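# Carry the tube rack to the desk next door

## Task

Go to the neighbouring room, take the tube rack off its counter and bring it back to set on the desk. At the end the rack must stand upright on the desk, each tube seated all the way down in a hole, and nothing may be holding it there but the desk itself. The rack and its tubes must never touch the floor. The connecting door swings shut on its own unless it is latched open with the magnetic catch on the wall. The robot must not tip over or be left leaning. Finish by opening the gripper and backing the robot away.

## Robot and tools

Robot: TidyBot++, a wheeled base 0.54 m long, 0.50 m wide and 0.38 m tall on four powered casters. It carries one seven-joint arm with a two-finger gripper. The shoulder sits 0.12 m ahead of the base centre at 0.68 m height. Cameras: base_camera (pinhole, 644x364) and wrist_camera (fisheye, 644x476, aimed wherever the hand points). The arm begins folded, hand down; folded, it reaches about 0.08 m beyond the base front and the elbow is up to 1.15 m high.

Frames: the base frame has its origin on the floor below the base centre, x ahead, y to the left, z up. hand_pose is reported in it and marks the point between the finger pads; the hand's own z runs along the fingers and its y is the closing direction. The odometry frame is the base frame as it was when the scene began. base_odometry heading grows to the left, range -3.142 to 3.142; it counts wheel rotation, so slip looks like travel and drift of a few cm and degrees builds up. base_tilt is in degrees, positive when leaning forward or right.

execute_actions: argument actions is a list holding one action or nothing (empty returns state and images only). An action may contain base, joints, or both, plus optional speeds; its parts start together. base takes exactly one key, each a relative offset from where the base last reported itself: translate_m (metres, forward positive, -2 to 2), strafe_m (metres, left positive, -2 to 2), rotate_rad (radians, counter-clockwise from above positive, -6.3 to 6.3). joints is a set of absolute targets keyed by name, in radians except the gripper: joint_1_rad (any angle; whole arm about vertical, positive is clockwise from above, opposite to heading), joint_2_rad shoulder -2.249 to 2.249, joint_3_rad any angle (upper-arm roll; from 3.14, positive swings a forward-bent forearm to the right), joint_4_rad elbow -2.579 to 2.579, joint_5_rad any angle (forearm roll; positive swings a forward-bent hand right), joint_6_rad wrist -2.099 to 2.099, joint_7_rad any angle (hand roll; hand down, positive is counter-clockwise from above, and at 1.57 fingers open left/right), gripper_pos 0 (open) to 1 (closed). Done tolerances: 0.039 for joints 1-4, 0.056 for joints 5-7, 0.03 for gripper. Unbounded joints take the short way, so turn more than half a revolution in steps. speeds caps top speed for that action only: translate_m and strafe_m 0.05-0.5 m/s, rotate_rad 0.1-1.57 rad/s (defaults are the maxima). A base move needing over 8.667 s at its cap, or any bad key or value, is rejected and nothing moves. cameras: list of base_camera, wrist_camera or all; omitted/null/all gives every camera, [] gives none. Anything you leave out of an action may keep pursuing its earlier target.

wait: seconds from 0 to 10; nothing new is commanded; returns state and images. zoom_image: camera plus region [x0, y0, x1, y1] in pixels of that camera's newest full image, origin top-left, at most 504x504. finished_scene: scene number; irreversible, ends the scene after the last command is held and reports success.

Arm geometry: upper arm 0.42 m, forearm 0.31 m, hand 0.31 m to the hand point. With joint_1_rad 0, joint_3_rad 3.14, joint_5_rad 0 the arm moves in the base's x-z plane; angles from vertical (forward positive) are joint_2_rad, joint_2_rad - joint_4_rad, and joint_2_rad - joint_4_rad - joint_6_rad. Forward reach from the shoulder is the sum of length*sin(angle), height above it the sum of length*cos(angle). A downward hand reaches at most about 0.94 m above floor, only near the base. Joints move up to 1.39 rad/s (1.22 for joints 5-7). Finger gap is roughly 85*(1 - gripper_pos) mm; closed tips stick out about 20 mm beyond the hand point; closing to 1 squeezes with about 96-120 N per finger.

Reading results: base_status and joint_status tell how each motion ended. done: reached (for the base, only that the wheels turned enough, even if it was blocked or slipped). off_target: stopped short, may still push; for the gripper it means something is held at the shown reading. contact_stop/time_out: target dropped, holds in place. 'joint command not followed' with a 'cause:' line means a self-collision check refused the arm targets (the gripper still acts); per-joint 'not_followed' means they may be retried on later calls. on_its_own lists uncommanded motion. motor_effort gives percent of max per motor, bracket = peak; readings are noisy and offset. joint_positions, hand_pose, Motor temperatures (per joint, same order), and pictures (order of images) follow. ARM HIT means a hard hit of arm on base or itself. If one call reports a stop, later calls in that reply are skipped.

Accuracy: friction and load leave the hand a cm or two off, more when stretched or holding weight. To correct, send each joint its previous command plus (desired - measured). While loaded, never command the measured angle, or the arm sinks. Trust images over hand_pose.

Avoid: dropping the rack or letting it or a tube reach the floor; driving while the arm is snagged above about 0.8 m (tipping); sideways shoves with a raised hand; pushing the arm hard against edges; driving the arm into things (torque fault: joints 1-4 limit 104.5 N m, warning 56.7; joints 5-7 limit 51.3, warning 29.4; arm and gripper freeze 10 s). A blocked base keeps shoving until time-out. Holding loads heats motors: MOTOR HOT from 60 °C, and at 75 °C an OVER-TEMPERATURE FAULT lets the arm sag, with affected keys showing limit_stop_at_motor_heat; resend those targets. The robot keeps holding its last command while you think, and loose objects may occasionally be nudged.

Each tool is called after "Request:" as name(argument=value, ...), one argument or row to a line, values as JSON.

## Session

Request:
execute_actions(
  actions=[],
)

Scene clock: 0.00 s.
Motor temperatures (°C, as the motors report them): [33 30 32 35 43 36 41]
base_odometry: x=+0.000 y=+0.000 heading=+0.000 (m, m, rad; odometry frame)
base_tilt: forward=-0.3 right=+0.6 (deg)
base_status: not commanded
joint_positions: joint_1_rad=-0.009 joint_2_rad=-0.375 joint_3_rad=+3.165 joint_4_rad=-2.490 joint_5_rad=+0.014 joint_6_rad=-0.897 joint_7_rad=+1.573 gripper_pos=+0.000
joint_status: not commanded
motor_effort: joint_1_rad=-1 joint_2_rad=-1 joint_3_rad=+1 joint_4_rad=+11 joint_5_rad=+1 joint_6_rad=-1 joint_7_rad=+0 (%)
hand_pose: x=+0.2743 y=-0.0035 z=+0.6021 quat_wxyz=(+0.002, +0.998, -0.002, +0.065) (m; base frame)
pictures: base_camera, wrist_camera
Images, in order (width x height): base_camera 644x364, wrist_camera 644x476.

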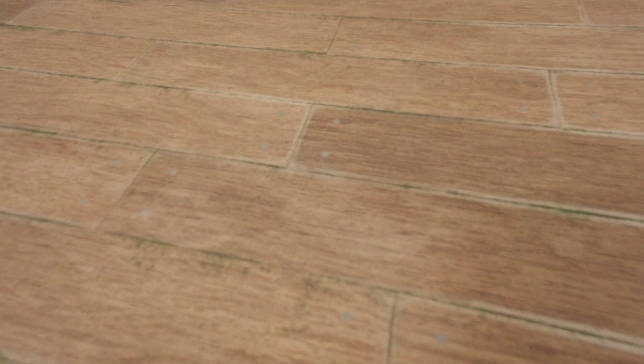

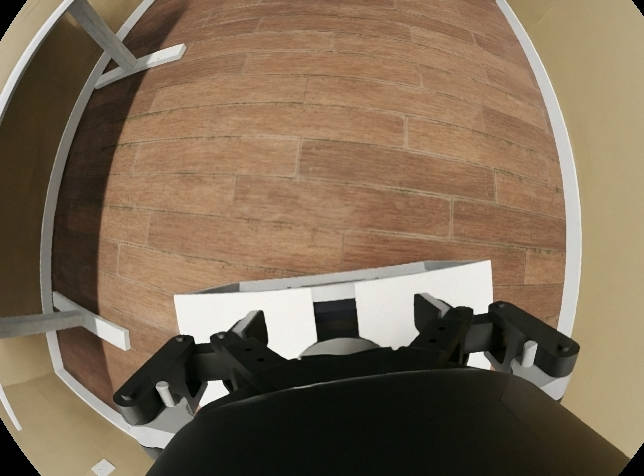

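Request:
execute_actions(
  actions=[
    {"joints":{"joint_6_rad":0.45}},
  ],
  cameras=["wrist_camera"],
)

Scene clock: 7.50 s.
Motor temperatures (°C, as the motors report them): [33 30 32 35 43 36 41]
base_odometry: x=+0.000 y=+0.000 heading=+0.000 (m, m, rad; odometry frame)
base_tilt: forward=-0.3 right=+0.6 (deg)
base_status: not commanded
joint_positions: joint_1_rad=-0.009 joint_2_rad=-0.375 joint_3_rad=+3.165 joint_4_rad=-2.488 joint_5_rad=+0.014 joint_6_rad=+0.432 joint_7_rad=+1.573 gripper_pos=+0.000
joint_status: all done
motor_effort: joint_1_rad=-1(1) joint_2_rad=-7(7) joint_3_rad=+1(1) joint_4_rad=+18(19) joint_5_rad=+1(2) joint_6_rad=+9(9) joint_7_rad=+0(1) (%)
hand_pose: x=+0.5437 y=-0.0041 z=+0.8767 quat_wxyz=(+0.004, +0.745, +0.000, +0.667) (m; base frame)
pictures: wrist_camera
Images, in order (width x height): wrist_camera 644x476.

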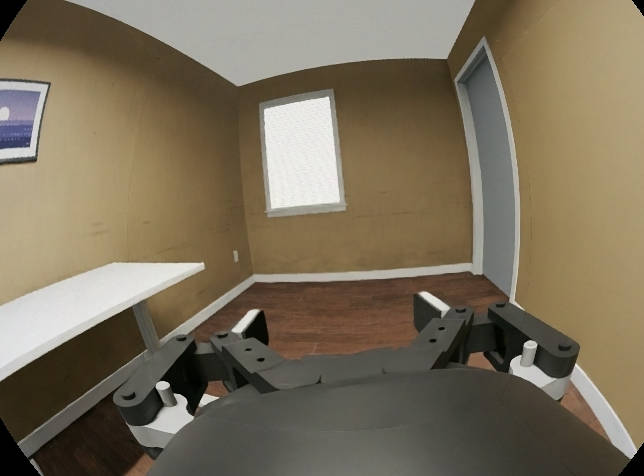

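Request:
execute_actions(
  actions=[
    {"base":{"translate_m":1.6},"joints":{"joint_1_rad":1.0}},
  ],
)

Scene clock: 16.07 s.
Motor temperatures (°C, as the motors report them): [33 30 32 35 43 36 41]
base_odometry: x=+1.600 y=-0.001 heading=+0.000 (m, m, rad; odometry frame)
base_tilt: forward=-0.2 right=+0.6 (deg)
base_status: done
joint_positions: joint_1_rad=+0.980 joint_2_rad=-0.375 joint_3_rad=+3.165 joint_4_rad=-2.489 joint_5_rad=+0.014 joint_6_rad=+0.432 joint_7_rad=+1.573 gripper_pos=+0.000
joint_status: all done
motor_effort: joint_1_rad=-1(1) joint_2_rad=-7(8) joint_3_rad=+1(2) joint_4_rad=+18(19) joint_5_rad=+2(1) joint_6_rad=+9(9) joint_7_rad=+0(1) (%)
hand_pose: x=+0.3490 y=-0.3570 z=+0.8766 quat_wxyz=(+0.320, +0.656, -0.354, +0.585) (m; base frame)
pictures: base_camera, wrist_camera
Images, in order (width x height): base_camera 644x364, wrist_camera 644x476.

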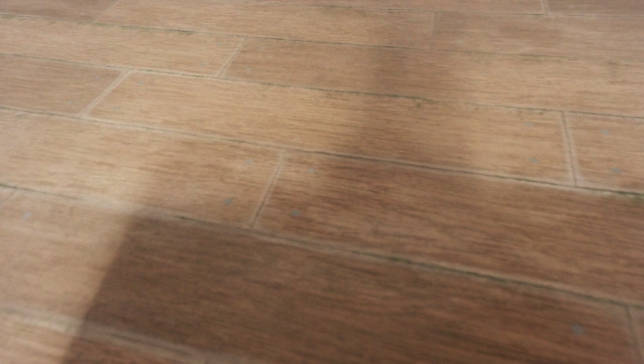

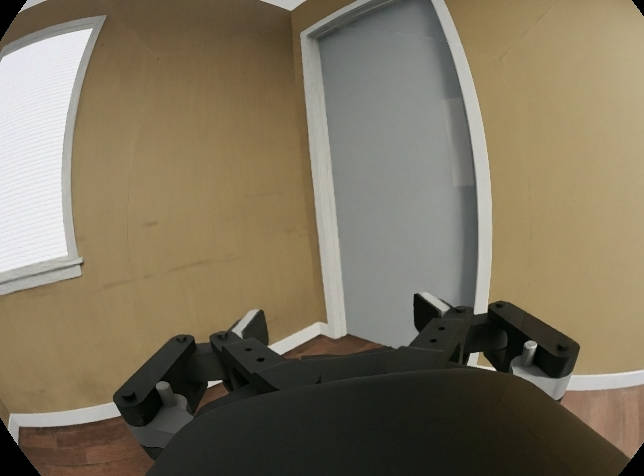

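Request:
execute_actions(
  actions=[
    {"base":{"rotate_rad":-1.75},"joints":{"joint_1_rad":0.0,"joint_6_rad":0.2}},
  ],
  cameras=[],
)

Request:
execute_actions(
  actions=[
    {"base":{"strafe_m":0.8}},
  ],
)

Scene clock: 27.33 s.
Motor temperatures (°C, as the motors report them): [33 30 32 35 43 36 41]
base_odometry: x=+1.600 y=-0.001 heading=-1.750 (m, m, rad; odometry frame)
base_tilt: forward=-0.3 right=+0.6 (deg)
base_status: done
joint_positions: joint_1_rad=+0.022 joint_2_rad=-0.375 joint_3_rad=+3.165 joint_4_rad=-2.489 joint_5_rad=+0.014 joint_6_rad=+0.242 joint_7_rad=+1.573 gripper_pos=+0.000
joint_status: all done
motor_effort: joint_1_rad=-1(0) joint_2_rad=-5(8) joint_3_rad=+1(1) joint_4_rad=+18(19) joint_5_rad=+1(1) joint_6_rad=+9(10) joint_7_rad=+0(0) (%)
hand_pose: x=+0.5313 y=-0.0169 z=+0.8190 quat_wxyz=(+0.013, +0.805, -0.013, +0.593) (m; base frame)
pictures: none
No camera images: the call's "cameras" was empty. Leave "cameras" out to get every camera's image.

Scene clock: 30.30 s.
Motor temperatures (°C, as the motors report them): [33 30 32 35 43 36 41]
base_odometry: x=+2.387 y=-0.144 heading=-1.750 (m, m, rad; odometry frame)
base_tilt: forward=-0.3 right=+0.6 (deg)
base_status: done
joint_positions: joint_1_rad=+0.021 joint_2_rad=-0.375 joint_3_rad=+3.165 joint_4_rad=-2.489 joint_5_rad=+0.014 joint_6_rad=+0.242 joint_7_rad=+1.573 gripper_pos=+0.000
joint_status: not commanded
motor_effort: joint_1_rad=-1(1) joint_2_rad=-7(7) joint_3_rad=+1(1) joint_4_rad=+18(18) joint_5_rad=+1(2) joint_6_rad=+8(8) joint_7_rad=+0(0) (%)
hand_pose: x=+0.5314 y=-0.0165 z=+0.8190 quat_wxyz=(+0.013, +0.805, -0.012, +0.593) (m; base frame)
pictures: base_camera, wrist_camera
Images, in order (width x height): base_camera 644x364, wrist_camera 644x476.

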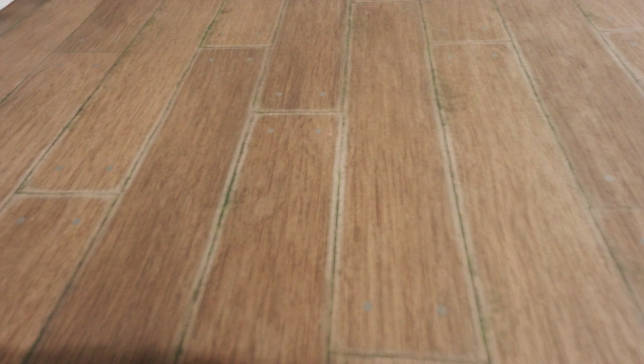

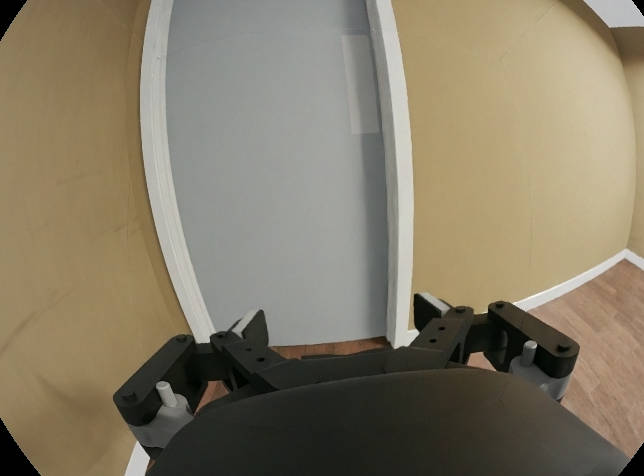

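Request:
execute_actions(
  actions=[
    {"base":{"rotate_rad":-0.07},"joints":{"joint_1_rad":-0.02,"joint_2_rad":-1.2,"joint_4_rad":-1.9,"joint_6_rad":-1.25}},
  ],
  cameras=[],
)

Request:
execute_actions(
  actions=[
    {"base":{"strafe_m":0.27}},
  ],
  cameras=[],
)

Request:
execute_actions(
  actions=[
    {"base":{"translate_m":0.6}},
  ],
)

Scene clock: 39.03 s.
Motor temperatures (°C, as the motors report them): [33 30 32 35 43 36 41]
base_odometry: x=+2.388 y=-0.144 heading=-1.821 (m, m, rad; odometry frame)
base_tilt: forward=-0.3 right=+0.6 (deg)
base_status: done
joint_positions: joint_1_rad=+0.004 joint_2_rad=-1.185 joint_3_rad=+3.165 joint_4_rad=-1.908 joint_5_rad=+0.014 joint_6_rad=-1.213 joint_7_rad=+1.573 gripper_pos=+0.000
joint_status: all done
motor_effort: joint_1_rad=-1(0) joint_2_rad=+19(21) joint_3_rad=+1(2) joint_4_rad=+15(20) joint_5_rad=+1(1) joint_6_rad=+8(9) joint_7_rad=-1(0) (%)
hand_pose: x=+0.2278 y=-0.0105 z=+0.9650 quat_wxyz=(+0.002, +0.823, -0.012, +0.567) (m; base frame)
pictures: none
No camera images: the call's "cameras" was empty. Leave "cameras" out to get every camera's image.

Scene clock: 40.87 s.
Motor temperatures (°C, as the motors report them): [33 30 32 35 43 36 41]
base_odometry: x=+2.649 y=-0.211 heading=-1.822 (m, m, rad; odometry frame)
base_tilt: forward=-0.3 right=+0.6 (deg)
base_status: done
joint_positions: joint_1_rad=-0.003 joint_2_rad=-1.185 joint_3_rad=+3.165 joint_4_rad=-1.908 joint_5_rad=+0.014 joint_6_rad=-1.213 joint_7_rad=+1.573 gripper_pos=+0.000
joint_status: not commanded
motor_effort: joint_1_rad=-1(4) joint_2_rad=+19(19) joint_3_rad=+1(3) joint_4_rad=+15(15) joint_5_rad=+2(0) joint_6_rad=+8(8) joint_7_rad=+0(1) (%)
hand_pose: x=+0.2279 y=-0.0096 z=+0.9650 quat_wxyz=(+0.000, +0.824, -0.009, +0.567) (m; base frame)
pictures: none
No camera images: the call's "cameras" was empty. Leave "cameras" out to get every camera's image.

Scene clock: 43.43 s.
Motor temperatures (°C, as the motors report them): [33 30 32 35 43 36 41]
base_odometry: x=+2.500 y=-0.793 heading=-1.821 (m, m, rad; odometry frame)
base_tilt: forward=-0.3 right=+0.6 (deg)
base_status: done
joint_positions: joint_1_rad=-0.003 joint_2_rad=-1.187 joint_3_rad=+3.165 joint_4_rad=-1.906 joint_5_rad=+0.014 joint_6_rad=-1.213 joint_7_rad=+1.573 gripper_pos=+0.000
joint_status: not commanded
motor_effort: joint_1_rad=-1(2) joint_2_rad=+20(22) joint_3_rad=+1(2) joint_4_rad=+15(16) joint_5_rad=+1(1) joint_6_rad=+8(9) joint_7_rad=+0(1) (%)
hand_pose: x=+0.2274 y=-0.0096 z=+0.9659 quat_wxyz=(+0.000, +0.823, -0.009, +0.568) (m; base frame)
pictures: base_camera, wrist_camera
Images, in order (width x height): base_camera 644x364, wrist_camera 644x476.

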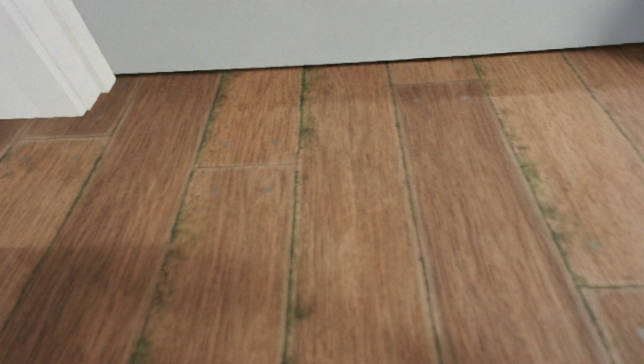

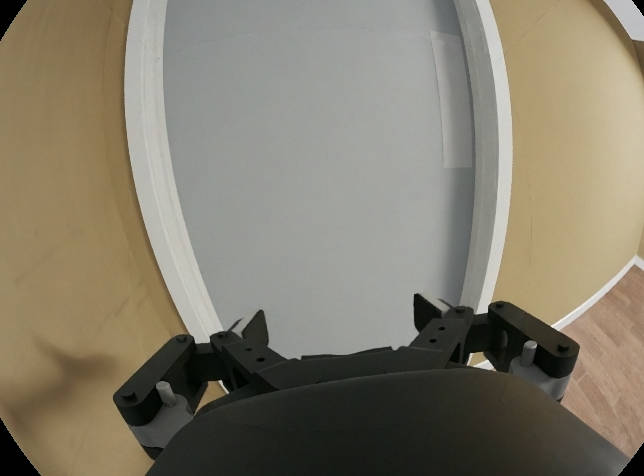

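Request:
execute_actions(
  actions=[
    {"base":{"strafe_m":-0.09}},
  ],
  cameras=[],
)

Request:
execute_actions(
  actions=[
    {"base":{"translate_m":0.3}},
  ],
)

Scene clock: 50.50 s.
Motor temperatures (°C, as the motors report them): [33 30 32 35 43 36 41]
base_odometry: x=+2.413 y=-0.770 heading=-1.821 (m, m, rad; odometry frame)
base_tilt: forward=-0.3 right=+0.6 (deg)
base_status: done
joint_positions: joint_1_rad=-0.009 joint_2_rad=-1.187 joint_3_rad=+3.165 joint_4_rad=-1.906 joint_5_rad=+0.014 joint_6_rad=-1.213 joint_7_rad=+1.573 gripper_pos=+0.000
joint_status: not commanded
motor_effort: joint_1_rad=-2(3) joint_2_rad=+19(20) joint_3_rad=+1(2) joint_4_rad=+15(16) joint_5_rad=+1(0) joint_6_rad=+9(8) joint_7_rad=+0(0) (%)
hand_pose: x=+0.2274 y=-0.0090 z=+0.9659 quat_wxyz=(-0.002, +0.823, -0.007, +0.568) (m; base frame)
pictures: none
No camera images: the call's "cameras" was empty. Leave "cameras" out to get every camera's image.

Scene clock: 52.40 s.
Motor temperatures (°C, as the motors report them): [33 30 32 35 43 36 41]
base_odometry: x=+2.339 y=-1.061 heading=-1.821 (m, m, rad; odometry frame)
base_tilt: forward=-0.3 right=+0.6 (deg)
base_status: done
joint_positions: joint_1_rad=-0.009 joint_2_rad=-1.188 joint_3_rad=+3.165 joint_4_rad=-1.906 joint_5_rad=+0.014 joint_6_rad=-1.213 joint_7_rad=+1.573 gripper_pos=+0.000
joint_status: not commanded
motor_effort: joint_1_rad=-1(1) joint_2_rad=+18(23) joint_3_rad=+1(1) joint_4_rad=+15(16) joint_5_rad=+1(1) joint_6_rad=+8(9) joint_7_rad=+0(0) (%)
hand_pose: x=+0.2270 y=-0.0090 z=+0.9665 quat_wxyz=(-0.002, +0.822, -0.007, +0.569) (m; base frame)
pictures: base_camera, wrist_camera
Images, in order (width x height): base_camera 644x364, wrist_camera 644x476.

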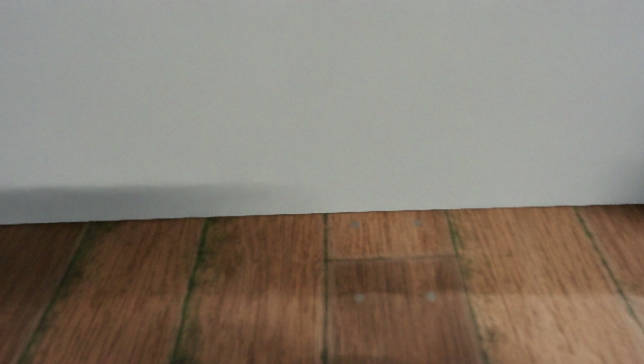

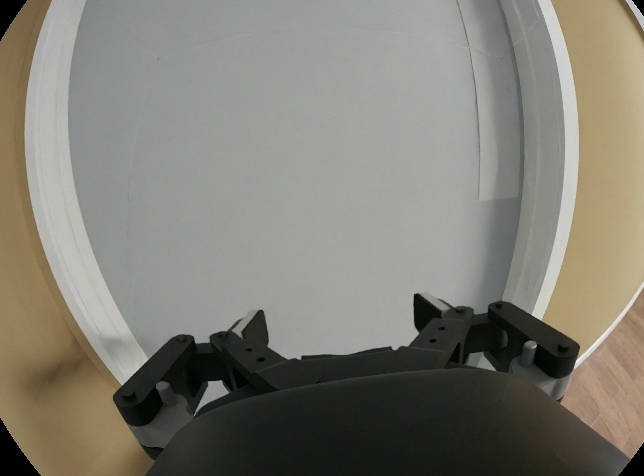

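Request:
execute_actions(
  actions=[
    {"base":{"translate_m":0.6},"speeds":{"translate_m":0.08}},
  ],
)

Scene clock: 62.17 s.
Motor temperatures (°C, as the motors report them): [33 30 32 35 43 36 41]
base_odometry: x=+2.190 y=-1.642 heading=-1.821 (m, m, rad; odometry frame)
base_tilt: forward=-0.3 right=+0.6 (deg)
base_status: done
joint_positions: joint_1_rad=-0.010 joint_2_rad=-1.188 joint_3_rad=+3.165 joint_4_rad=-1.905 joint_5_rad=+0.014 joint_6_rad=-1.213 joint_7_rad=+1.573 gripper_pos=+0.000
joint_status: not commanded
motor_effort: joint_1_rad=-1(0) joint_2_rad=+19(24) joint_3_rad=+1(2) joint_4_rad=+15(17) joint_5_rad=+2(1) joint_6_rad=+8(8) joint_7_rad=+0(0) (%)
hand_pose: x=+0.2268 y=-0.0090 z=+0.9667 quat_wxyz=(-0.002, +0.822, -0.007, +0.570) (m; base frame)
pictures: base_camera, wrist_camera
Images, in order (width x height): base_camera 644x364, wrist_camera 644x476.

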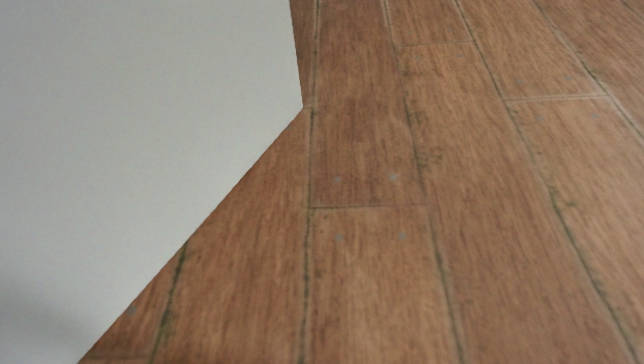

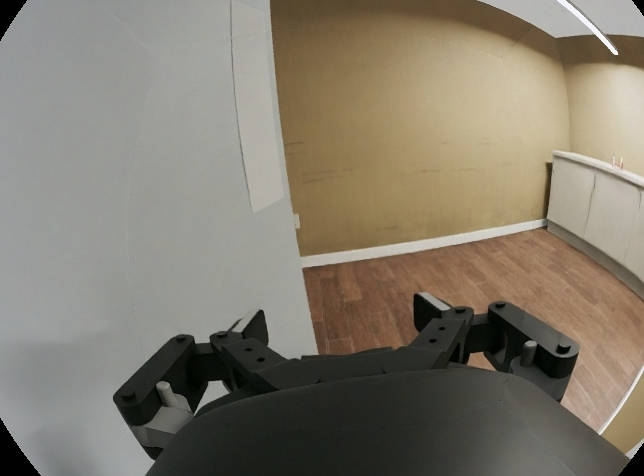

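Request:
execute_actions(
  actions=[
    {"base":{"translate_m":0.55},"speeds":{"translate_m":0.15},"joints":{"joint_1_rad":-1.0}},
  ],
  cameras=[],
)

Request:
execute_actions(
  actions=[
    {"base":{"strafe_m":0.15},"speeds":{"strafe_m":0.07}},
  ],
)

Scene clock: 70.13 s.
Motor temperatures (°C, as the motors report them): [33 30 32 35 43 36 41]
base_odometry: x=+2.054 y=-2.175 heading=-1.821 (m, m, rad; odometry frame)
base_tilt: forward=-0.3 right=+0.6 (deg)
base_status: done
joint_positions: joint_1_rad=-0.984 joint_2_rad=-1.190 joint_3_rad=+3.165 joint_4_rad=-1.905 joint_5_rad=+0.014 joint_6_rad=-1.213 joint_7_rad=+1.573 gripper_pos=+0.000
joint_status: all done
motor_effort: joint_1_rad=-1(1) joint_2_rad=+20(21) joint_3_rad=+1(1) joint_4_rad=+15(16) joint_5_rad=+1(0) joint_6_rad=+8(9) joint_7_rad=+0(1) (%)
hand_pose: x=+0.1868 y=+0.0837 z=+0.9670 quat_wxyz=(-0.268, +0.729, +0.379, +0.503) (m; base frame)
pictures: none
No camera images: the call's "cameras" was empty. Leave "cameras" out to get every camera's image.

Scene clock: 72.80 s.
Motor temperatures (°C, as the motors report them): [33 30 32 35 43 36 41]
base_odometry: x=+2.199 y=-2.213 heading=-1.821 (m, m, rad; odometry frame)
base_tilt: forward=-0.3 right=+0.6 (deg)
base_status: done
joint_positions: joint_1_rad=-0.984 joint_2_rad=-1.190 joint_3_rad=+3.165 joint_4_rad=-1.905 joint_5_rad=+0.014 joint_6_rad=-1.213 joint_7_rad=+1.573 gripper_pos=+0.000
joint_status: not commanded
motor_effort: joint_1_rad=-1(0) joint_2_rad=+19(22) joint_3_rad=+1(2) joint_4_rad=+15(16) joint_5_rad=+1(1) joint_6_rad=+8(9) joint_7_rad=+0(0) (%)
hand_pose: x=+0.1868 y=+0.0837 z=+0.9671 quat_wxyz=(-0.268, +0.729, +0.379, +0.503) (m; base frame)
pictures: base_camera, wrist_camera
Images, in order (width x height): base_camera 644x364, wrist_camera 644x476.

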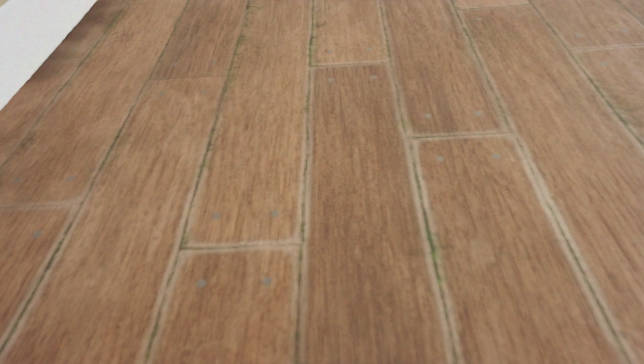

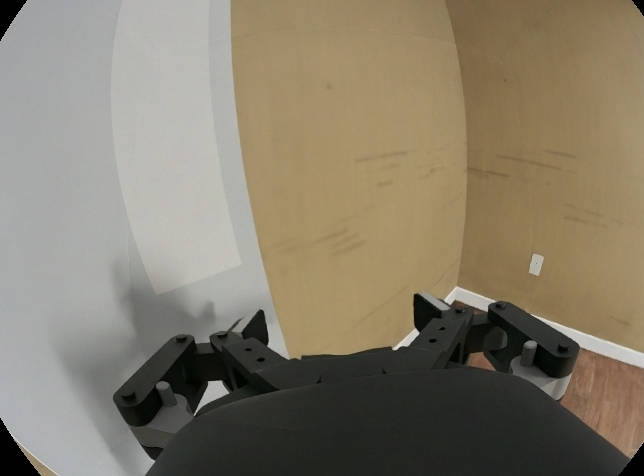

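Request:
execute_actions(
  actions=[
    {"base":{"strafe_m":0.06},"speeds":{"strafe_m":0.05}},
  ],
)

Request:
execute_actions(
  actions=[
    {"base":{"strafe_m":-0.08}},
  ],
)

Scene clock: 77.73 s.
Motor temperatures (°C, as the motors report them): [33 31 32 35 43 36 41]
base_odometry: x=+2.257 y=-2.228 heading=-1.821 (m, m, rad; odometry frame)
base_tilt: forward=-0.3 right=+0.6 (deg)
base_status: done
joint_positions: joint_1_rad=-0.984 joint_2_rad=-1.190 joint_3_rad=+3.165 joint_4_rad=-1.905 joint_5_rad=+0.014 joint_6_rad=-1.213 joint_7_rad=+1.573 gripper_pos=+0.000
joint_status: not commanded
motor_effort: joint_1_rad=-1(1) joint_2_rad=+19(21) joint_3_rad=+1(2) joint_4_rad=+15(16) joint_5_rad=+1(0) joint_6_rad=+8(8) joint_7_rad=-1(0) (%)
hand_pose: x=+0.1868 y=+0.0837 z=+0.9671 quat_wxyz=(-0.268, +0.729, +0.379, +0.503) (m; base frame)
pictures: base_camera, wrist_camera
Images, in order (width x height): base_camera 644x364, wrist_camera 644x476.

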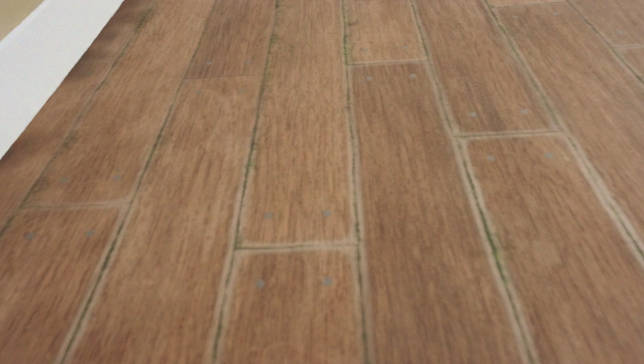

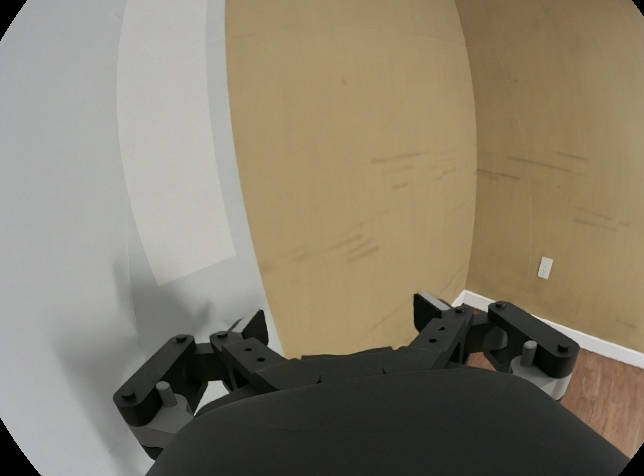

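Scene clock: 78.90 s.
Motor temperatures (°C, as the motors report them): [33 31 32 35 43 36 41]
base_odometry: x=+2.179 y=-2.208 heading=-1.821 (m, m, rad; odometry frame)
base_tilt: forward=-0.3 right=+0.6 (deg)
base_status: done
joint_positions: joint_1_rad=-0.985 joint_2_rad=-1.192 joint_3_rad=+3.165 joint_4_rad=-1.904 joint_5_rad=+0.014 joint_6_rad=-1.213 joint_7_rad=+1.573 gripper_pos=+0.000
joint_status: not commanded
motor_effort: joint_1_rad=+0(2) joint_2_rad=+19(22) joint_3_rad=+1(2) joint_4_rad=+15(16) joint_5_rad=+1(1) joint_6_rad=+8(9) joint_7_rad=+0(0) (%)
hand_pose: x=+0.1863 y=+0.0831 z=+0.9677 quat_wxyz=(-0.269, +0.728, +0.378, +0.504) (m; base frame)
pictures: base_camera, wrist_camera
Images, in order (width x height): base_camera 644x364, wrist_camera 644x476.

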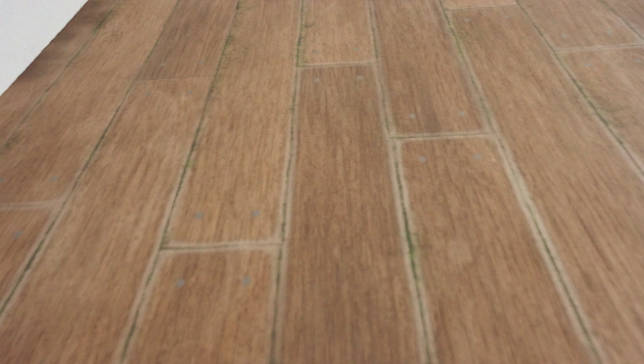

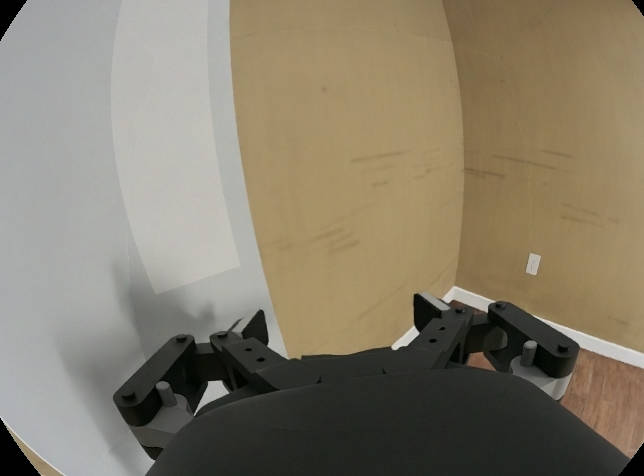

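Request:
execute_actions(
  actions=[
    {"base":{"translate_m":0.3},"speeds":{"translate_m":0.2},"joints":{"joint_1_rad":-2.2,"joint_6_rad":-1.6}},
  ],
  cameras=[],
)

Request:
execute_actions(
  actions=[
    {"base":{"strafe_m":0.11},"speeds":{"strafe_m":0.06}},
  ],
)

Scene clock: 85.40 s.
Motor temperatures (°C, as the motors report them): [33 31 32 35 43 36 41]
base_odometry: x=+2.105 y=-2.499 heading=-1.821 (m, m, rad; odometry frame)
base_tilt: forward=-0.2 right=+0.6 (deg)
base_status: done
joint_positions: joint_1_rad=-2.180 joint_2_rad=-1.192 joint_3_rad=+3.165 joint_4_rad=-1.904 joint_5_rad=+0.014 joint_6_rad=-1.558 joint_7_rad=+1.573 gripper_pos=+0.000
joint_status: all done
motor_effort: joint_1_rad=-1(3) joint_2_rad=+21(21) joint_3_rad=+1(2) joint_4_rad=+15(15) joint_5_rad=+1(1) joint_6_rad=+7(9) joint_7_rad=+0(0) (%)
hand_pose: x=+0.0952 y=+0.0478 z=+0.8754 quat_wxyz=(-0.375, +0.428, +0.799, +0.194) (m; base frame)
pictures: none
No camera images: the call's "cameras" was empty. Leave "cameras" out to get every camera's image.

Scene clock: 87.77 s.
Motor temperatures (°C, as the motors report them): [33 31 32 35 43 36 41]
base_odometry: x=+2.211 y=-2.526 heading=-1.821 (m, m, rad; odometry frame)
base_tilt: forward=-0.3 right=+0.6 (deg)
base_status: done
joint_positions: joint_1_rad=-2.181 joint_2_rad=-1.192 joint_3_rad=+3.165 joint_4_rad=-1.904 joint_5_rad=+0.014 joint_6_rad=-1.558 joint_7_rad=+1.573 gripper_pos=+0.000
joint_status: not commanded
motor_effort: joint_1_rad=-1(3) joint_2_rad=+20(23) joint_3_rad=+1(2) joint_4_rad=+14(15) joint_5_rad=+1(1) joint_6_rad=+7(7) joint_7_rad=+0(0) (%)
hand_pose: x=+0.0953 y=+0.0476 z=+0.8752 quat_wxyz=(-0.375, +0.428, +0.799, +0.194) (m; base frame)
pictures: base_camera, wrist_camera
Images, in order (width x height): base_camera 644x364, wrist_camera 644x476.

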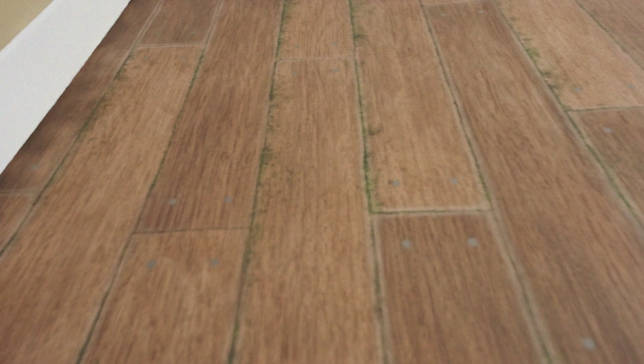

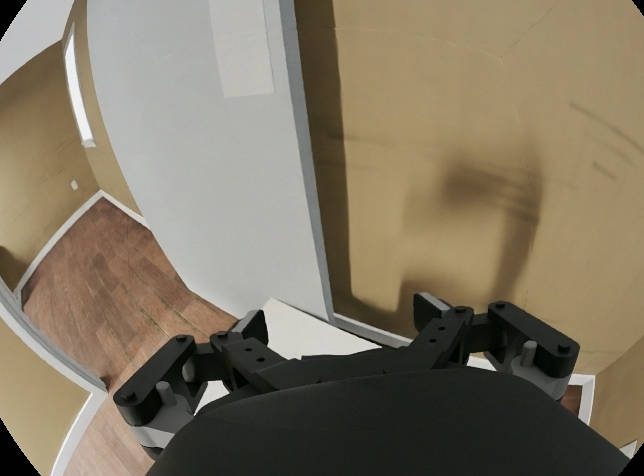

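Request:
execute_actions(
  actions=[
    {"base":{"strafe_m":0.02},"speeds":{"strafe_m":0.05}},
  ],
)

Request:
execute_actions(
  actions=[
    {"base":{"strafe_m":-0.1}},
  ],
)

Scene clock: 91.20 s.
Motor temperatures (°C, as the motors report them): [33 31 32 35 43 36 41]
base_odometry: x=+2.231 y=-2.531 heading=-1.821 (m, m, rad; odometry frame)
base_tilt: forward=-0.3 right=+0.6 (deg)
base_status: done
joint_positions: joint_1_rad=-2.181 joint_2_rad=-1.192 joint_3_rad=+3.165 joint_4_rad=-1.904 joint_5_rad=+0.014 joint_6_rad=-1.559 joint_7_rad=+1.573 gripper_pos=+0.000
joint_status: not commanded
motor_effort: joint_1_rad=+0(3) joint_2_rad=+20(23) joint_3_rad=+1(2) joint_4_rad=+14(15) joint_5_rad=+2(1) joint_6_rad=+7(7) joint_7_rad=+0(0) (%)
hand_pose: x=+0.0953 y=+0.0475 z=+0.8751 quat_wxyz=(-0.375, +0.428, +0.799, +0.194) (m; base frame)
pictures: base_camera, wrist_camera
Images, in order (width x height): base_camera 644x364, wrist_camera 644x476.

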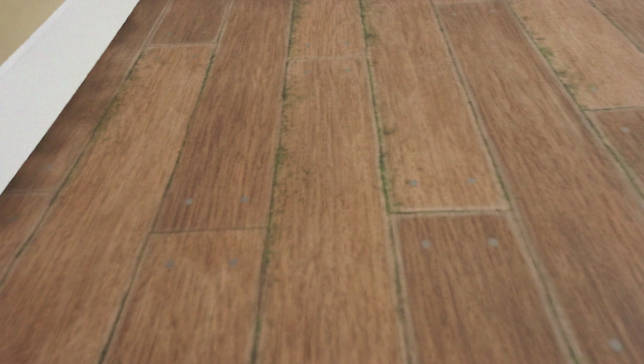

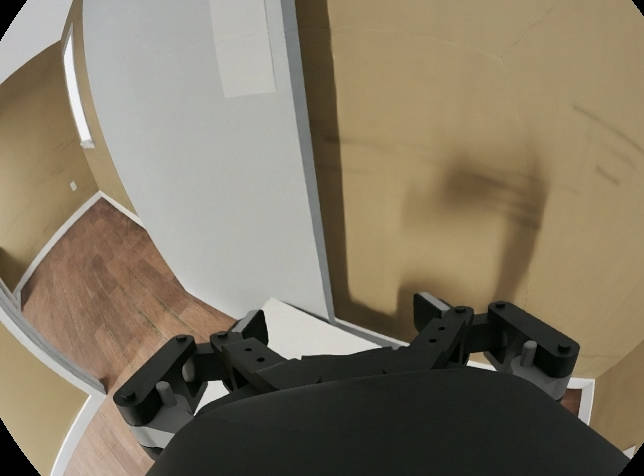

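Scene clock: 92.47 s.
Motor temperatures (°C, as the motors report them): [33 31 32 35 43 36 41]
base_odometry: x=+2.133 y=-2.506 heading=-1.821 (m, m, rad; odometry frame)
base_tilt: forward=-0.2 right=+0.6 (deg)
base_status: done
joint_positions: joint_1_rad=-2.182 joint_2_rad=-1.193 joint_3_rad=+3.165 joint_4_rad=-1.904 joint_5_rad=+0.014 joint_6_rad=-1.560 joint_7_rad=+1.573 gripper_pos=+0.000
joint_status: not commanded
motor_effort: joint_1_rad=-1(2) joint_2_rad=+21(23) joint_3_rad=+1(2) joint_4_rad=+14(15) joint_5_rad=+1(0) joint_6_rad=+7(7) joint_7_rad=+0(1) (%)
hand_pose: x=+0.0955 y=+0.0472 z=+0.8749 quat_wxyz=(-0.375, +0.428, +0.800, +0.194) (m; base frame)
pictures: base_camera, wrist_camera
Images, in order (width x height): base_camera 644x364, wrist_camera 644x476.

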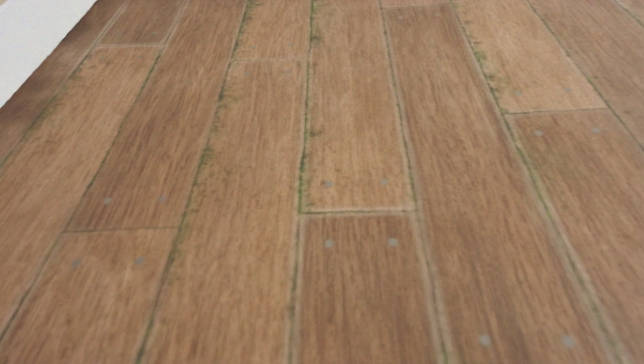

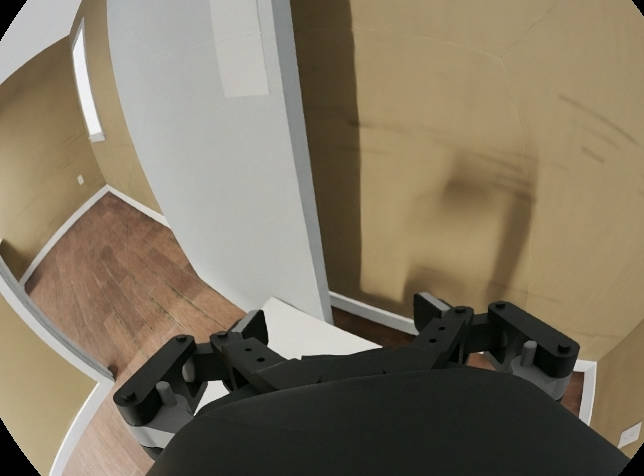

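Still following. Go further.

Request:
execute_actions(
  actions=[
    {"base":{"strafe_m":0.135},"speeds":{"strafe_m":0.06}},
  ],
)

Scene clock: 99.73 s.
Motor temperatures (°C, as the motors report them): [33 31 32 35 43 36 41]
base_odometry: x=+2.242 y=-2.534 heading=-1.820 (m, m, rad; odometry frame)
base_tilt: forward=-0.3 right=+0.6 (deg)
base_status: strafe_m time_out (by the wheels' count: +0.112 of +0.135)
joint_positions: joint_1_rad=-2.186 joint_2_rad=-1.193 joint_3_rad=+3.166 joint_4_rad=-1.904 joint_5_rad=+0.014 joint_6_rad=-1.563 joint_7_rad=+1.573 gripper_pos=+0.000
joint_status: not commanded
motor_effort: joint_1_rad=-1(10) joint_2_rad=+19(31) joint_3_rad=+1(7) joint_4_rad=+14(17) joint_5_rad=+1(5) joint_6_rad=+7(9) joint_7_rad=-1(1) (%)
hand_pose: x=+0.0957 y=+0.0467 z=+0.8742 quat_wxyz=(-0.374, +0.427, +0.801, +0.192) (m; base frame)
pictures: base_camera, wrist_camera
Images, in order (width x height): base_camera 644x364, wrist_camera 644x476.

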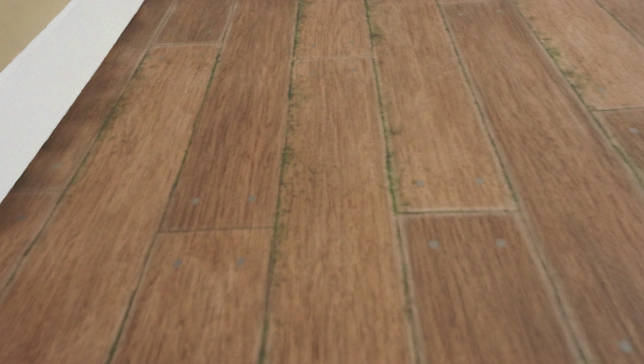

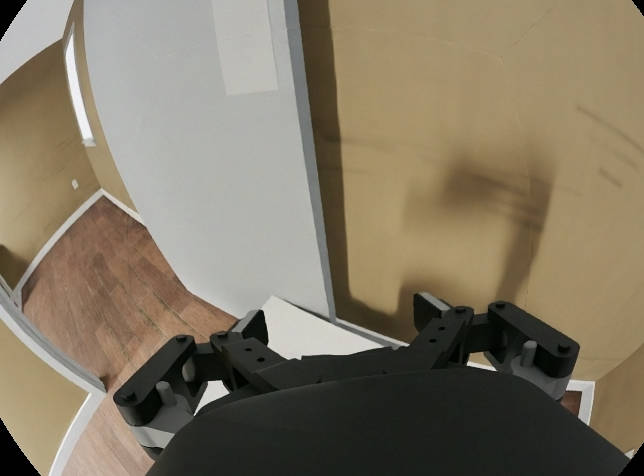

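Request:
execute_actions(
  actions=[
    {"base":{"strafe_m":-0.2}},
  ],
  cameras=["wrist_camera"],
)

Scene clock: 104.23 s.
Motor temperatures (°C, as the motors report them): [33 31 32 35 43 36 41]
base_odometry: x=+2.048 y=-2.485 heading=-1.820 (m, m, rad; odometry frame)
base_tilt: forward=-0.3 right=+0.7 (deg)
base_status: done
joint_positions: joint_1_rad=-2.187 joint_2_rad=-1.193 joint_3_rad=+3.166 joint_4_rad=-1.903 joint_5_rad=+0.014 joint_6_rad=-1.563 joint_7_rad=+1.573 gripper_pos=+0.000
joint_status: not commanded
motor_effort: joint_1_rad=+0(3) joint_2_rad=+19(23) joint_3_rad=+1(2) joint_4_rad=+15(15) joint_5_rad=+2(1) joint_6_rad=+7(8) joint_7_rad=+0(0) (%)
hand_pose: x=+0.0957 y=+0.0466 z=+0.8742 quat_wxyz=(-0.374, +0.426, +0.801, +0.192) (m; base frame)
pictures: wrist_camera
Images, in order (width x height): wrist_camera 644x476.

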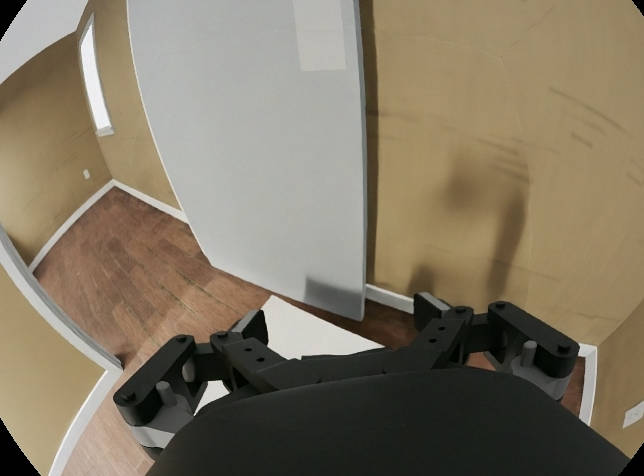

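Request:
execute_actions(
  actions=[
    {"base":{"rotate_rad":-1.55},"joints":{"joint_1_rad":0.0,"joint_2_rad":-0.6,"joint_6_rad":-0.45}},
  ],
  cameras=[],
)

Request:
execute_actions(
  actions=[
    {"base":{"translate_m":1.2}},
  ],
)

Scene clock: 111.80 s.
Motor temperatures (°C, as the motors report them): [33 31 32 36 43 36 41]
base_odometry: x=+2.048 y=-2.485 heading=+2.914 (m, m, rad; odometry frame)
base_tilt: forward=-0.3 right=+0.6 (deg)
base_status: done
joint_positions: joint_1_rad=-0.020 joint_2_rad=-0.625 joint_3_rad=+3.166 joint_4_rad=-1.903 joint_5_rad=+0.014 joint_6_rad=-0.492 joint_7_rad=+1.573 gripper_pos=+0.000
joint_status: all done
motor_effort: joint_1_rad=-1(2) joint_2_rad=+0(21) joint_3_rad=+1(2) joint_4_rad=+20(20) joint_5_rad=+1(0) joint_6_rad=+9(9) joint_7_rad=+0(1) (%)
hand_pose: x=+0.4793 y=-0.0059 z=+1.0521 quat_wxyz=(+0.002, +0.774, -0.001, +0.633) (m; base frame)
pictures: none
No camera images: the call's "cameras" was empty. Leave "cameras" out to get every camera's image.

Scene clock: 115.57 s.
Motor temperatures (°C, as the motors report them): [33 31 32 36 43 36 41]
base_odometry: x=+0.879 y=-2.213 heading=+2.913 (m, m, rad; odometry frame)
base_tilt: forward=-0.3 right=+0.6 (deg)
base_status: done
joint_positions: joint_1_rad=-0.020 joint_2_rad=-0.614 joint_3_rad=+3.166 joint_4_rad=-1.903 joint_5_rad=+0.014 joint_6_rad=-0.488 joint_7_rad=+1.573 gripper_pos=+0.000
joint_status: not commanded
motor_effort: joint_1_rad=-1(1) joint_2_rad=+0(6) joint_3_rad=+1(1) joint_4_rad=+20(21) joint_5_rad=+1(1) joint_6_rad=+9(9) joint_7_rad=+0(0) (%)
hand_pose: x=+0.4837 y=-0.0058 z=+1.0490 quat_wxyz=(+0.002, +0.777, -0.001, +0.630) (m; base frame)
pictures: base_camera, wrist_camera
Images, in order (width x height): base_camera 644x364, wrist_camera 644x476.

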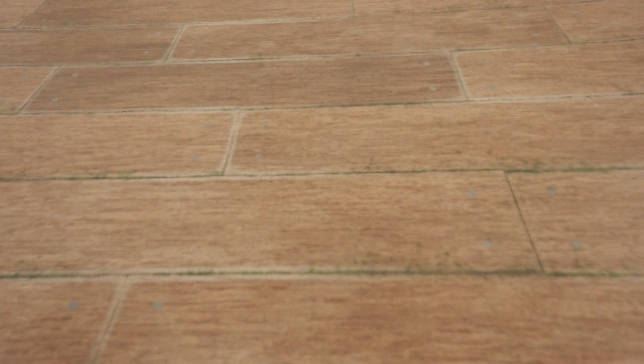

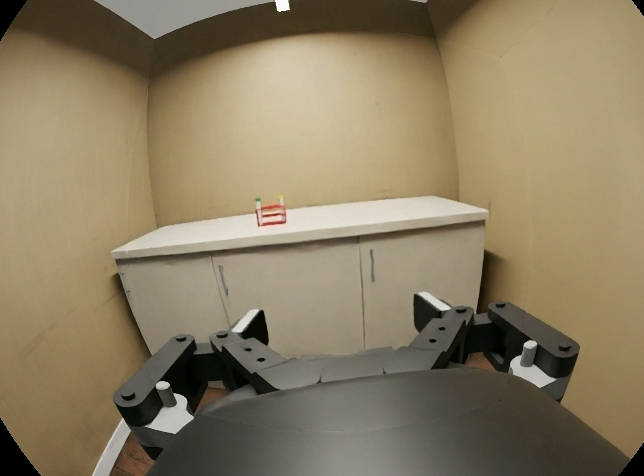

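Request:
execute_actions(
  actions=[
    {"base":{"strafe_m":0.22}},
  ],
  cameras=[],
)

Request:
execute_actions(
  actions=[
    {"base":{"translate_m":0.75},"joints":{"joint_4_rad":-1.7,"joint_6_rad":-0.85}},
  ],
)

Request:
zoom_image(
  camera="wrist_camera",
  region=[200, 120, 440, 320],
)

Scene clock: 121.83 s.
Motor temperatures (°C, as the motors report them): [33 31 32 36 43 36 41]
base_odometry: x=+0.829 y=-2.427 heading=+2.913 (m, m, rad; odometry frame)
base_tilt: forward=-0.3 right=+0.6 (deg)
base_status: done
joint_positions: joint_1_rad=-0.020 joint_2_rad=-0.614 joint_3_rad=+3.165 joint_4_rad=-1.903 joint_5_rad=+0.014 joint_6_rad=-0.488 joint_7_rad=+1.573 gripper_pos=+0.000
joint_status: not commanded
motor_effort: joint_1_rad=-1(1) joint_2_rad=-1(0) joint_3_rad=+1(3) joint_4_rad=+20(20) joint_5_rad=+1(1) joint_6_rad=+9(9) joint_7_rad=-1(0) (%)
hand_pose: x=+0.4837 y=-0.0055 z=+1.0491 quat_wxyz=(+0.002, +0.776, +0.000, +0.630) (m; base frame)
pictures: none
No camera images: the call's "cameras" was empty. Leave "cameras" out to get every camera's image.

Scene clock: 124.70 s.
Motor temperatures (°C, as the motors report them): [33 31 32 36 43 36 41]
base_odometry: x=+0.098 y=-2.257 heading=+2.913 (m, m, rad; odometry frame)
base_tilt: forward=-0.3 right=+0.6 (deg)
base_status: done
joint_positions: joint_1_rad=-0.020 joint_2_rad=-0.610 joint_3_rad=+3.165 joint_4_rad=-1.707 joint_5_rad=+0.014 joint_6_rad=-0.813 joint_7_rad=+1.573 gripper_pos=+0.000
joint_status: all done
motor_effort: joint_1_rad=-1(1) joint_2_rad=+1(5) joint_3_rad=+1(1) joint_4_rad=+19(21) joint_5_rad=+2(1) joint_6_rad=+8(10) joint_7_rad=+0(0) (%)
hand_pose: x=+0.4516 y=-0.0070 z=+1.0666 quat_wxyz=(+0.002, +0.816, -0.002, +0.577) (m; base frame)
pictures: base_camera, wrist_camera
Images, in order (width x height): base_camera 644x364, wrist_camera 644x476.

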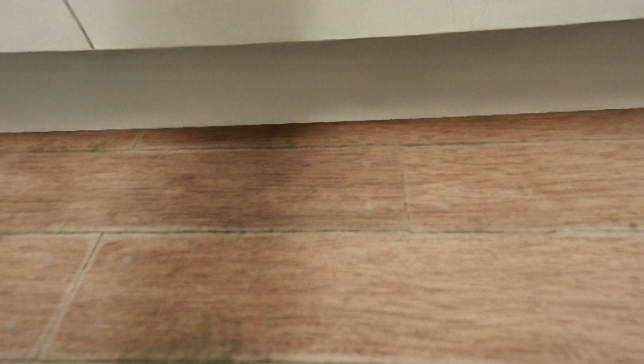

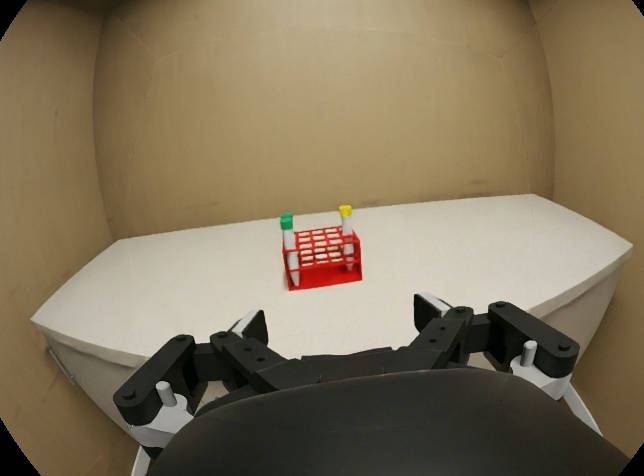

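Region (200, 120, 440, 320) of wrist_camera's 644x476 image, scaled by 2.100.

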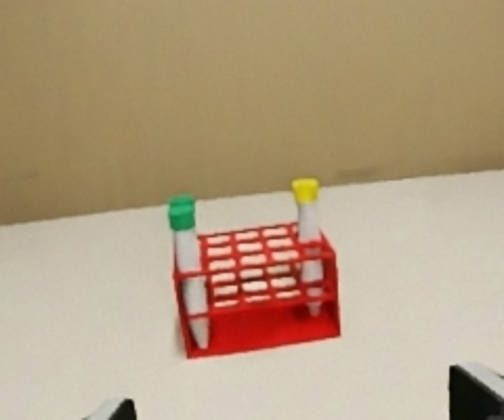

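Request:
execute_actions(
  actions=[
    {"joints":{"joint_6_rad":0.42,"joint_7_rad":0.0,"gripper_pos":0.62}},
  ],
  cameras=[],
)

Request:
execute_actions(
  actions=[
    {"base":{"translate_m":-0.05},"joints":{"joint_2_rad":-0.22,"joint_4_rad":-2.2}},
  ],
  cameras=["wrist_camera"],
)

Scene clock: 138.43 s.
Motor temperatures (°C, as the motors report them): [33 31 32 36 43 36 41]
base_odometry: x=+0.098 y=-2.257 heading=+2.913 (m, m, rad; odometry frame)
base_tilt: forward=-0.3 right=+0.6 (deg)
base_status: not commanded
joint_positions: joint_1_rad=-0.020 joint_2_rad=-0.610 joint_3_rad=+3.165 joint_4_rad=-1.702 joint_5_rad=+0.014 joint_6_rad=+0.397 joint_7_rad=+0.020 gripper_pos=+0.620
joint_status: all done
motor_effort: joint_1_rad=-1(1) joint_2_rad=+3(4) joint_3_rad=+1(1) joint_4_rad=+17(20) joint_5_rad=+1(2) joint_6_rad=+6(10) joint_7_rad=+0(0) (%)
hand_pose: x=+0.3570 y=-0.0067 z=+1.4106 quat_wxyz=(-0.656, +0.242, -0.240, +0.673) (m; base frame)
pictures: none
No camera images: the call's "cameras" was empty. Leave "cameras" out to get every camera's image.

Scene clock: 140.13 s.
Motor temperatures (°C, as the motors report them): [33 31 32 36 43 36 41]
base_odometry: x=+0.147 y=-2.268 heading=+2.913 (m, m, rad; odometry frame)
base_tilt: forward=-0.2 right=+0.6 (deg)
base_status: done
joint_positions: joint_1_rad=-0.020 joint_2_rad=-0.230 joint_3_rad=+3.165 joint_4_rad=-2.197 joint_5_rad=+0.014 joint_6_rad=+0.397 joint_7_rad=+0.020 gripper_pos=+0.620
joint_status: all done
motor_effort: joint_1_rad=-2(1) joint_2_rad=-14(17) joint_3_rad=+1(1) joint_4_rad=+20(23) joint_5_rad=+2(2) joint_6_rad=+9(11) joint_7_rad=+0(0) (%)
hand_pose: x=+0.6245 y=-0.0001 z=+0.9706 quat_wxyz=(-0.494, +0.507, -0.492, +0.507) (m; base frame)
pictures: wrist_camera
Images, in order (width x height): wrist_camera 644x476.

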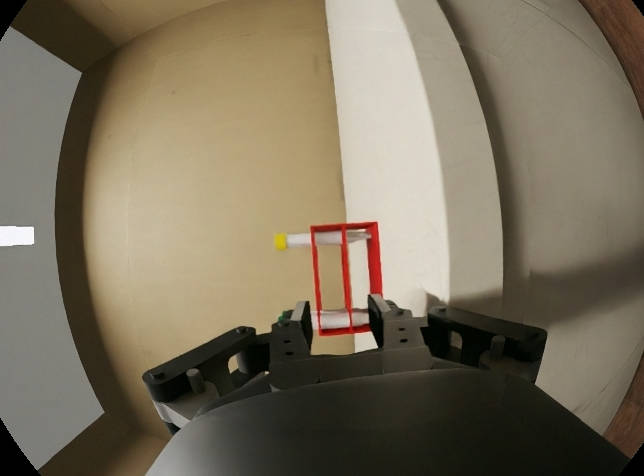

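Request:
zoom_image(
  camera="wrist_camera",
  region=[250, 200, 450, 380],
)

Region (250, 200, 450, 380) of wrist_camera's 644x476 image, scaled by 2.520; it fills the top 454 rows of this view, and the rest is white.

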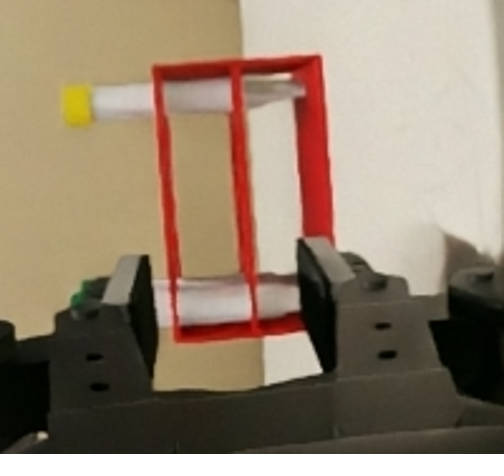

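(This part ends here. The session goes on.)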